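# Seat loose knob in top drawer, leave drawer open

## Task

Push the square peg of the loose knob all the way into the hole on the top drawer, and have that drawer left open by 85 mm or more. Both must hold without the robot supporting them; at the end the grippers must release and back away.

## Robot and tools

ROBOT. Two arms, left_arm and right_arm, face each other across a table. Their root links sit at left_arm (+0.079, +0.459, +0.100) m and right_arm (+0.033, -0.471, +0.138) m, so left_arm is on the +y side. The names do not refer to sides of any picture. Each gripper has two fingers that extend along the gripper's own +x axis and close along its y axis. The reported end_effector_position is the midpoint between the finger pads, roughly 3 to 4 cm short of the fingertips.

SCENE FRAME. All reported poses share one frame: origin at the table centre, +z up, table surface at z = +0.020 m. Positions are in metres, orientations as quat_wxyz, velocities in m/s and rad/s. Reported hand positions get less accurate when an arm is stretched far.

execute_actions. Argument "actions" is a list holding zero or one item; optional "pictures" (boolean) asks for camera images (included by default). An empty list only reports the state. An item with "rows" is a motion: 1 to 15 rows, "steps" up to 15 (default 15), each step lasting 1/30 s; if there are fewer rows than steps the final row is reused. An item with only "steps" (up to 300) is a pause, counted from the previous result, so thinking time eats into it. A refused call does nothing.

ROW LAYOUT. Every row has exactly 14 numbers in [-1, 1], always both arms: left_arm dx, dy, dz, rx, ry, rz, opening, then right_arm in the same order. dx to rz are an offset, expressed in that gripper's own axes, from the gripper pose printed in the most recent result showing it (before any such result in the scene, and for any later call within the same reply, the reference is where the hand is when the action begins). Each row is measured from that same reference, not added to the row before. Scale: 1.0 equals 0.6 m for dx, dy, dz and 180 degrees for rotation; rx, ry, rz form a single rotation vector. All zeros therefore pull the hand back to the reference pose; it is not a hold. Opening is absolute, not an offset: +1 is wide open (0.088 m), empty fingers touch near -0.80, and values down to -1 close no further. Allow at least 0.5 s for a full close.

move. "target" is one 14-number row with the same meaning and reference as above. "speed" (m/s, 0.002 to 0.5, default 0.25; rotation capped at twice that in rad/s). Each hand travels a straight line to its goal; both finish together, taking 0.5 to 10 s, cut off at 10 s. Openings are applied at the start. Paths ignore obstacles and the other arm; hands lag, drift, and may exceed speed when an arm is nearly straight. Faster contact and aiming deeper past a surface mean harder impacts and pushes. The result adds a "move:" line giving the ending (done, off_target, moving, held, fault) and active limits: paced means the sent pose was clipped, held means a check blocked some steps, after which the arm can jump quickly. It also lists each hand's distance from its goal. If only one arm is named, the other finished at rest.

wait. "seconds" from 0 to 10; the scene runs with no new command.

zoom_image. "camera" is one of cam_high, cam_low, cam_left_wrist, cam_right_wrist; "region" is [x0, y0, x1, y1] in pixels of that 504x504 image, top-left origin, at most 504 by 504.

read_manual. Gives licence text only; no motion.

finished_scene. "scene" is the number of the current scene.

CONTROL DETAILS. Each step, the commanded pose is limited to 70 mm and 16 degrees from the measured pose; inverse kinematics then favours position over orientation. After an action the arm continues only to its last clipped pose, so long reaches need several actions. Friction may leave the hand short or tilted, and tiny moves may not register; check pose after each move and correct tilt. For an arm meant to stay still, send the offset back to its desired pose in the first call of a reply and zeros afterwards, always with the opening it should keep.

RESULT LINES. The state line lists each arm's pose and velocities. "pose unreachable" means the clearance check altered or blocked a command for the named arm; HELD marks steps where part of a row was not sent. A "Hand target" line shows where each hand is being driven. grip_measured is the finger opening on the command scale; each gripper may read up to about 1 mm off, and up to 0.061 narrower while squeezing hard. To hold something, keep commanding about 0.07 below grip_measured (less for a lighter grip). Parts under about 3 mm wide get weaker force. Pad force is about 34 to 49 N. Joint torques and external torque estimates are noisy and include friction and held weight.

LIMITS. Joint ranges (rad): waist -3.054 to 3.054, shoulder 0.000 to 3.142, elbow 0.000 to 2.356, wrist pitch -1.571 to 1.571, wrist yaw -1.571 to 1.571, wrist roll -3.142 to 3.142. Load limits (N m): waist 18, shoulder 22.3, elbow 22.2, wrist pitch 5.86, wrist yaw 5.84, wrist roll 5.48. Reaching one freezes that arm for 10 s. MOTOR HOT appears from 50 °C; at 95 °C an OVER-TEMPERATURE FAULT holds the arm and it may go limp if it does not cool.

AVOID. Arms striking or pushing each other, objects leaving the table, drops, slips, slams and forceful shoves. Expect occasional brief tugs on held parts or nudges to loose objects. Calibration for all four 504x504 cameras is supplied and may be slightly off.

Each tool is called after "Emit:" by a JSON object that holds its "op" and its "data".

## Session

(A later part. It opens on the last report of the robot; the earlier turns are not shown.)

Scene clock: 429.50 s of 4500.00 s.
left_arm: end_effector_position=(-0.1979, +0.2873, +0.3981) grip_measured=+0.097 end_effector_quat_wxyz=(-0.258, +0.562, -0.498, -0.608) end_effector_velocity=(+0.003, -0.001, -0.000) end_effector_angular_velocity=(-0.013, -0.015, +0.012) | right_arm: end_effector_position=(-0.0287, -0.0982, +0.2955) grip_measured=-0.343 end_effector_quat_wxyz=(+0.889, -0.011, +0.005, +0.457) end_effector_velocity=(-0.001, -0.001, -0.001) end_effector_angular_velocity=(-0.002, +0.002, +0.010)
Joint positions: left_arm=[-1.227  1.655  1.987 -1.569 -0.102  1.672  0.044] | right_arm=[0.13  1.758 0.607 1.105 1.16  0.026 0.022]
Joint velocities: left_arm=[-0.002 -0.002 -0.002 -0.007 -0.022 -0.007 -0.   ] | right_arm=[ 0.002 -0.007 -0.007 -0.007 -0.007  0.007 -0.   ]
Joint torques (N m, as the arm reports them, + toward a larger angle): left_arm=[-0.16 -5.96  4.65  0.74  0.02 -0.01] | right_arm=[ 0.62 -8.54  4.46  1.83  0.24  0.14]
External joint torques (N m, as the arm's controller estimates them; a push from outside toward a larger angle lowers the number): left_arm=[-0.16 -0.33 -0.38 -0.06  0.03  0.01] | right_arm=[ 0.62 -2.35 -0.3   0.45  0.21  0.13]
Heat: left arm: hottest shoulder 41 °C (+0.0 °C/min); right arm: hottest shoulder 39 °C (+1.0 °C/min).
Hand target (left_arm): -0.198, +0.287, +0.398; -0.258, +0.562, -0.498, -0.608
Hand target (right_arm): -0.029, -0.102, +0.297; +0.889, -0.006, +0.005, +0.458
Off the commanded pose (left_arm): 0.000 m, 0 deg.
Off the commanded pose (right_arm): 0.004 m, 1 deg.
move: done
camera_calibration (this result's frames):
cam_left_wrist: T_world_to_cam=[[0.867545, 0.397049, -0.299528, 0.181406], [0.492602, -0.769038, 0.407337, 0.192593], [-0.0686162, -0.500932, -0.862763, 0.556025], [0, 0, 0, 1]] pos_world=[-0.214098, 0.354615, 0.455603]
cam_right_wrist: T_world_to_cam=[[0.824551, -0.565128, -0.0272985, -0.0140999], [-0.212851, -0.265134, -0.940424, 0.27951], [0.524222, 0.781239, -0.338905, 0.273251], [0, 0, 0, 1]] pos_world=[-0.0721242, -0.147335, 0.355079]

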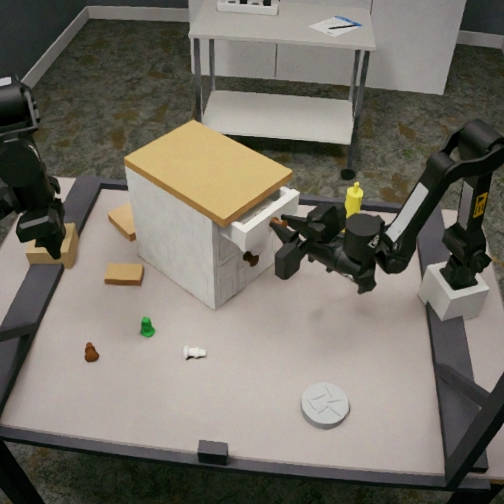

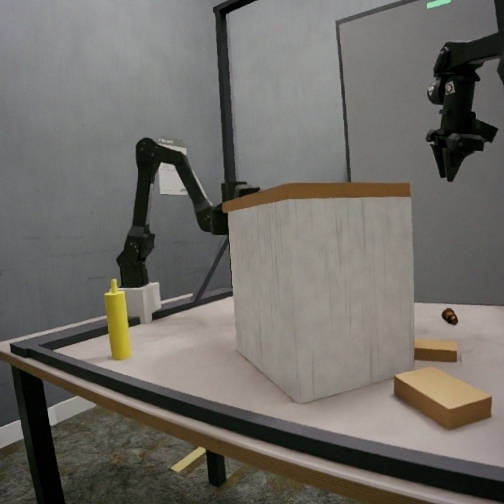

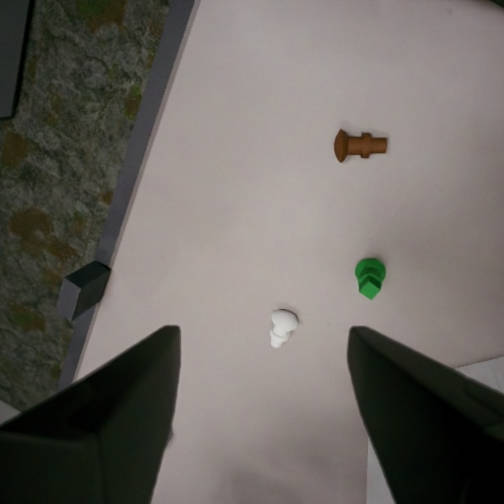

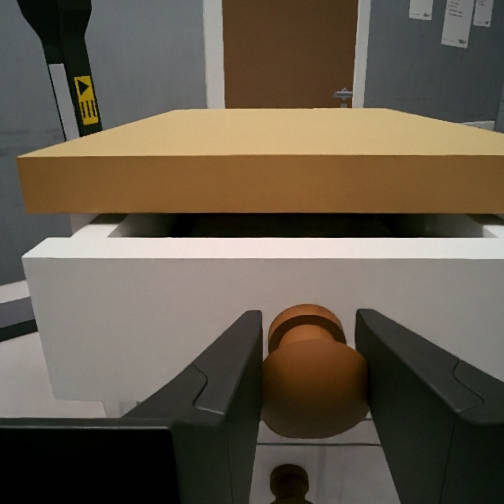

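Emit:
{"op": "move", "data": {"target": [0,0,0,0,0,0,0.1, -0.041,0,0,0,0,0,-0.4], "speed": 0.025}}

Emit:
{"op": "zoom_image", "data": {"camera": "cam_right_wrist", "region": [200,260,420,450]}}

Scene clock: 433.87 s of 4500.00 s.
left_arm: end_effector_position=(-0.1979, +0.2873, +0.3981) grip_measured=+0.097 end_effector_quat_wxyz=(-0.258, +0.562, -0.498, -0.608) end_effector_velocity=(+0.004, +0.002, -0.003) end_effector_angular_velocity=(+0.009, -0.025, +0.007) | right_arm: end_effector_position=(-0.0422, -0.1146, +0.2949) grip_measured=-0.343 end_effector_quat_wxyz=(+0.890, -0.013, +0.004, +0.456) end_effector_velocity=(+0.002, -0.003, +0.001) end_effector_angular_velocity=(-0.014, -0.020, -0.019)
Joint positions: left_arm=[-1.227  1.655  1.987 -1.569 -0.102  1.672  0.044] | right_arm=[0.201 1.738 0.583 1.1   1.232 0.032 0.022]
Joint velocities: left_arm=[-0.002  0.002 -0.002 -0.022 -0.007 -0.007 -0.   ] | right_arm=[ 0.002 -0.007 -0.002 -0.007  0.022 -0.022  0.   ]
Joint torques (N m, as the arm reports them, + toward a larger angle): left_arm=[ 0.14 -5.79  4.66  0.74 -0.03 -0.01] | right_arm=[ 0.64 -8.13  4.43  1.51  0.24  0.17]
External joint torques (N m, as the arm's controller estimates them; a push from outside toward a larger angle lowers the number): left_arm=[ 0.11 -0.28 -0.3  -0.05 -0.01  0.01] | right_arm=[ 0.67 -2.12 -0.3   0.16  0.2   0.15]
Heat: left arm: hottest shoulder 41 °C (+0.0 °C/min); right arm: hottest shoulder 39 °C (+1.0 °C/min).
Hand target (left_arm): -0.198, +0.287, +0.398; -0.258, +0.562, -0.498, -0.608
Hand target (right_arm): -0.043, -0.118, +0.296; +0.889, -0.011, +0.004, +0.457
Off the commanded pose (left_arm): 0.000 m, 0 deg.
Off the commanded pose (right_arm): 0.004 m, 0 deg.
After step 90, 0.10 s passed at rest.
move: done
camera_calibration (this result's frames):
cam_left_wrist: T_world_to_cam=[[0.867545, 0.397049, -0.299528, 0.181406], [0.492602, -0.769038, 0.407337, 0.192593], [-0.0686162, -0.500932, -0.862763, 0.556025], [0, 0, 0, 1]] pos_world=[-0.214098, 0.354615, 0.455603]
cam_right_wrist: T_world_to_cam=[[0.823338, -0.567106, -0.0224734, -0.013947], [-0.209944, -0.267536, -0.940398, 0.271642], [0.527293, 0.778984, -0.339333, 0.292939], [0, 0, 0, 1]] pos_world=[-0.0859519, -0.16343, 0.354542]

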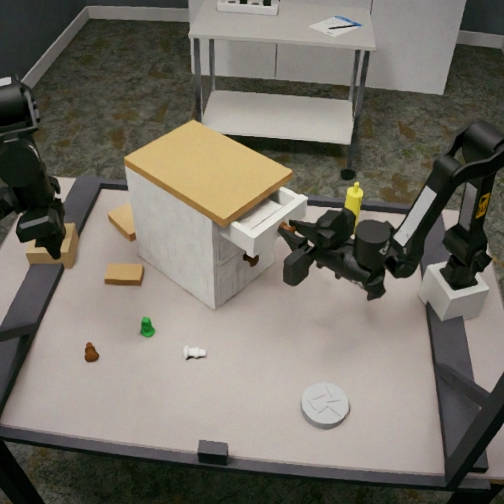

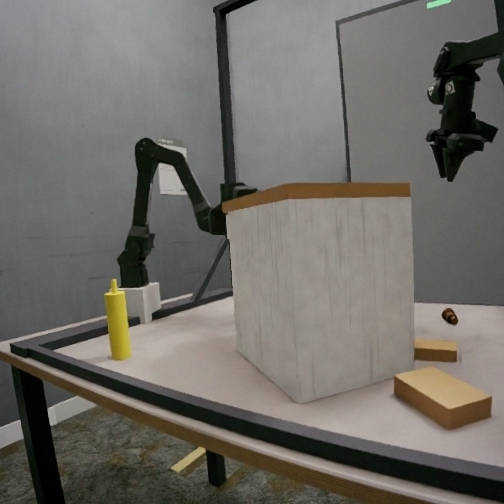

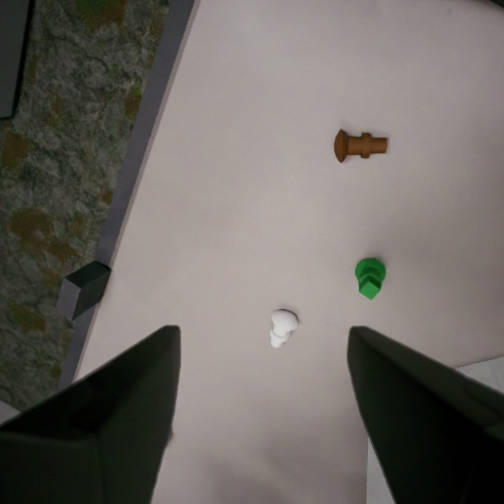

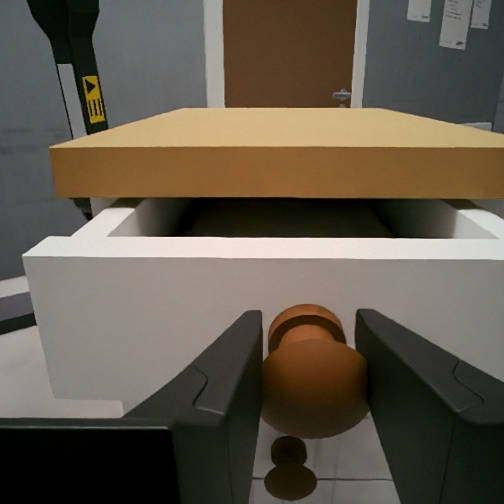

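Region (200, 260, 420, 450) of cam_right_wrist's 504x504 image, scaled by 2.291, with more detail than that image has; it fills the top 435 rows of this view, and the rest is white.

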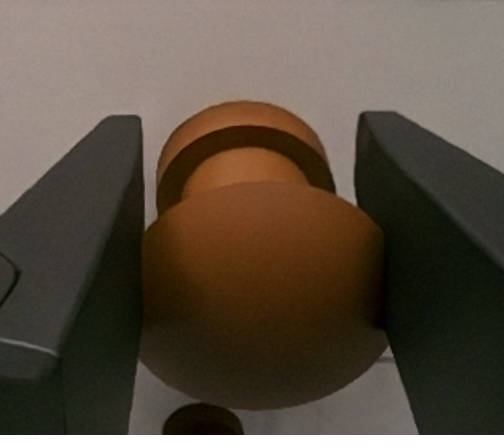

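Emit:
{"op": "execute_actions", "data": {"actions": [{"rows":[[0,0,0,0,0,0,0.1,0,0,0,0,0,0,-0.2],[0,0,0,0,0,0,0.1,0,0,0,0,0,0,-0.1],[0,0,0,0,0,0,0.1,0,0,0,0,0,0,0.3]],"steps":15}], "pictures": false}}

Emit:
{"op": "move", "data": {"target": [0,0,0,0,0,0,0.1, -0.09,0,0.03,0,0,0.08,0.3], "speed": 0.08}}

Scene clock: 437.37 s of 4500.00 s.
left_arm: end_effector_position=(-0.1979, +0.2873, +0.3981) grip_measured=+0.097 end_effector_quat_wxyz=(-0.258, +0.562, -0.498, -0.608) end_effector_velocity=(+0.005, +0.002, -0.001) end_effector_angular_velocity=(+0.006, -0.021, +0.007) | right_arm: end_effector_position=(-0.0423, -0.1147, +0.2950) grip_measured=+0.283 end_effector_quat_wxyz=(+0.890, -0.013, +0.004, +0.456) end_effector_velocity=(-0.000, +0.001, -0.001) end_effector_angular_velocity=(-0.010, -0.004, +0.005)
Joint positions: left_arm=[-1.227  1.655  1.987 -1.569 -0.102  1.672  0.044] | right_arm=[0.202 1.738 0.583 1.099 1.233 0.032 0.053]
Joint velocities: left_arm=[-0.002 -0.002 -0.002 -0.022 -0.007 -0.007 -0.   ] | right_arm=[-0.002 -0.002  0.002 -0.022 -0.007  0.007  0.006]
Joint torques (N m, as the arm reports them, + toward a larger angle): left_arm=[-0.01 -5.83  4.74  0.77 -0.02 -0.02] | right_arm=[-0.04 -6.55  5.82  1.57  0.01  0.  ]
External joint torques (N m, as the arm's controller estimates them; a push from outside toward a larger angle lowers the number): left_arm=[-0.01 -0.19 -0.28 -0.02  0.   -0.01] | right_arm=[-0.05 -0.6   1.11  0.24 -0.02 -0.01]
Heat: left arm: hottest shoulder 41 °C (+0.0 °C/min); right arm: hottest shoulder 39 °C (+1.0 °C/min).
Hand target (left_arm): -0.198, +0.287, +0.398; -0.258, +0.562, -0.498, -0.608
Hand target (right_arm): -0.042, -0.115, +0.295; +0.890, -0.013, +0.004, +0.456
Off the commanded pose (left_arm): 0.000 m, 0 deg.
Off the commanded pose (right_arm): 0.000 m, 0 deg.
Steps of this call (steps 1 to 90: nothing new was sent; steps 91 to 105: all 15 steps of this action). Readings (end_effector_position):
91: left_arm (-0.1979, +0.2873, +0.3981) | right_arm (-0.0423, -0.1147, +0.2950)
92: left_arm (-0.1979, +0.2873, +0.3981) | right_arm (-0.0423, -0.1147, +0.2950)
94: left_arm (-0.1979, +0.2873, +0.3981) | right_arm (-0.0423, -0.1147, +0.2950)
98: left_arm (-0.1979, +0.2873, +0.3981) | right_arm (-0.0423, -0.1147, +0.2950)
105: the state above

Scene clock: 439.50 s of 4500.00 s.
left_arm: end_effector_position=(-0.1979, +0.2873, +0.3981) grip_measured=+0.097 end_effector_quat_wxyz=(-0.258, +0.562, -0.498, -0.608) end_effector_velocity=(+0.002, +0.001, -0.000) end_effector_angular_velocity=(-0.004, -0.012, -0.007) | right_arm: end_effector_position=(-0.0740, -0.1555, +0.3162) grip_measured=+0.298 end_effector_quat_wxyz=(+0.829, -0.008, +0.006, +0.560) end_effector_velocity=(-0.002, -0.001, -0.003) end_effector_angular_velocity=(-0.019, -0.021, +0.025)
Joint positions: left_arm=[-1.227  1.655  1.987 -1.569 -0.102  1.672  0.044] | right_arm=[0.341 1.488 0.438 1.008 1.131 0.032 0.054]
Joint velocities: left_arm=[-0.002 -0.002 -0.002 -0.007 -0.007  0.007 -0.   ] | right_arm=[ 0.002 -0.012 -0.012 -0.022 -0.022 -0.007 -0.   ]
Joint torques (N m, as the arm reports them, + toward a larger angle): left_arm=[ 0.14 -5.96  4.81  0.75 -0.01  0.04] | right_arm=[ 0.32 -5.91  4.68  1.46 -0.12 -0.11]
External joint torques (N m, as the arm's controller estimates them; a push from outside toward a larger angle lowers the number): left_arm=[ 0.15 -0.31 -0.19 -0.02 -0.01  0.06] | right_arm=[ 0.35 -1.4  -0.45  0.09 -0.15 -0.12]
Heat: left arm: hottest shoulder 41 °C (+0.0 °C/min); right arm: hottest shoulder 39 °C (+1.0 °C/min).
Hand target (left_arm): -0.198, +0.287, +0.398; -0.258, +0.562, -0.498, -0.608
Hand target (right_arm): -0.074, -0.158, +0.314; +0.826, -0.013, +0.004, +0.564
Off the commanded pose (left_arm): 0.000 m, 0 deg.
Off the commanded pose (right_arm): 0.003 m, 1 deg.
move: done
camera_calibration (this result's frames):
cam_left_wrist: T_world_to_cam=[[0.867545, 0.397049, -0.299528, 0.181406], [0.492602, -0.769038, 0.407337, 0.192593], [-0.0686162, -0.500932, -0.862763, 0.556025], [0, 0, 0, 1]] pos_world=[-0.214098, 0.354615, 0.455603]
cam_right_wrist: T_world_to_cam=[[0.934497, -0.354043, -0.0369891, 0.0354602], [-0.152448, -0.304141, -0.94035, 0.272557], [0.321674, 0.884393, -0.338192, 0.349612], [0, 0, 0, 1]] pos_world=[-0.104048, -0.213744, 0.375847]

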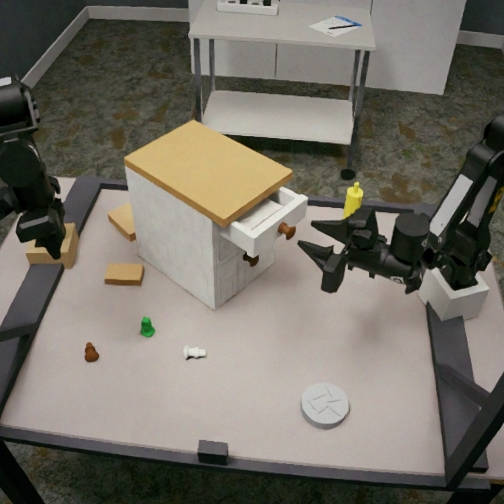

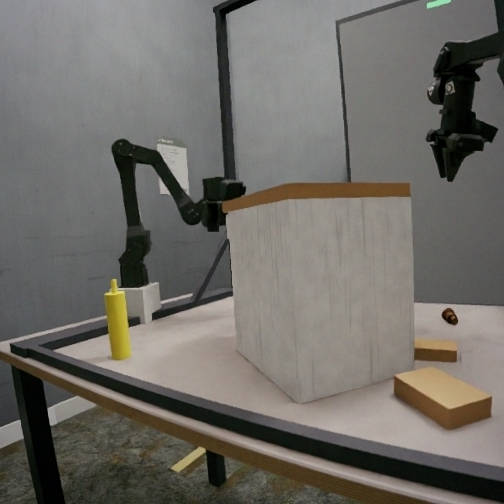

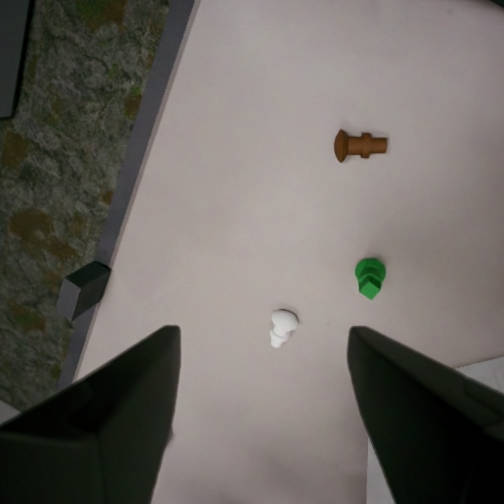

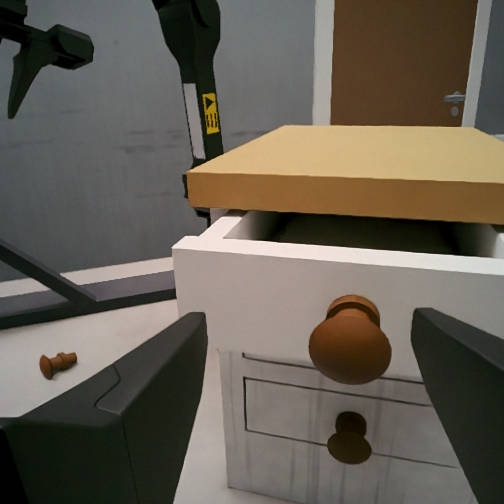

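Emit:
{"op": "zoom_image", "data": {"camera": "cam_high", "region": [220,180,320,280]}}

Region (220, 180, 320, 280) of cam_high's 504x504 image, scaled by 5.040, with more detail than that image has.

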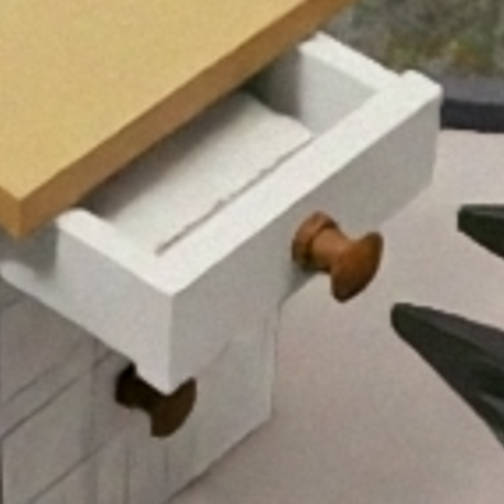

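Emit:
{"op": "finished_scene", "data": {"scene": 2}}

The scene is finished: the task was done.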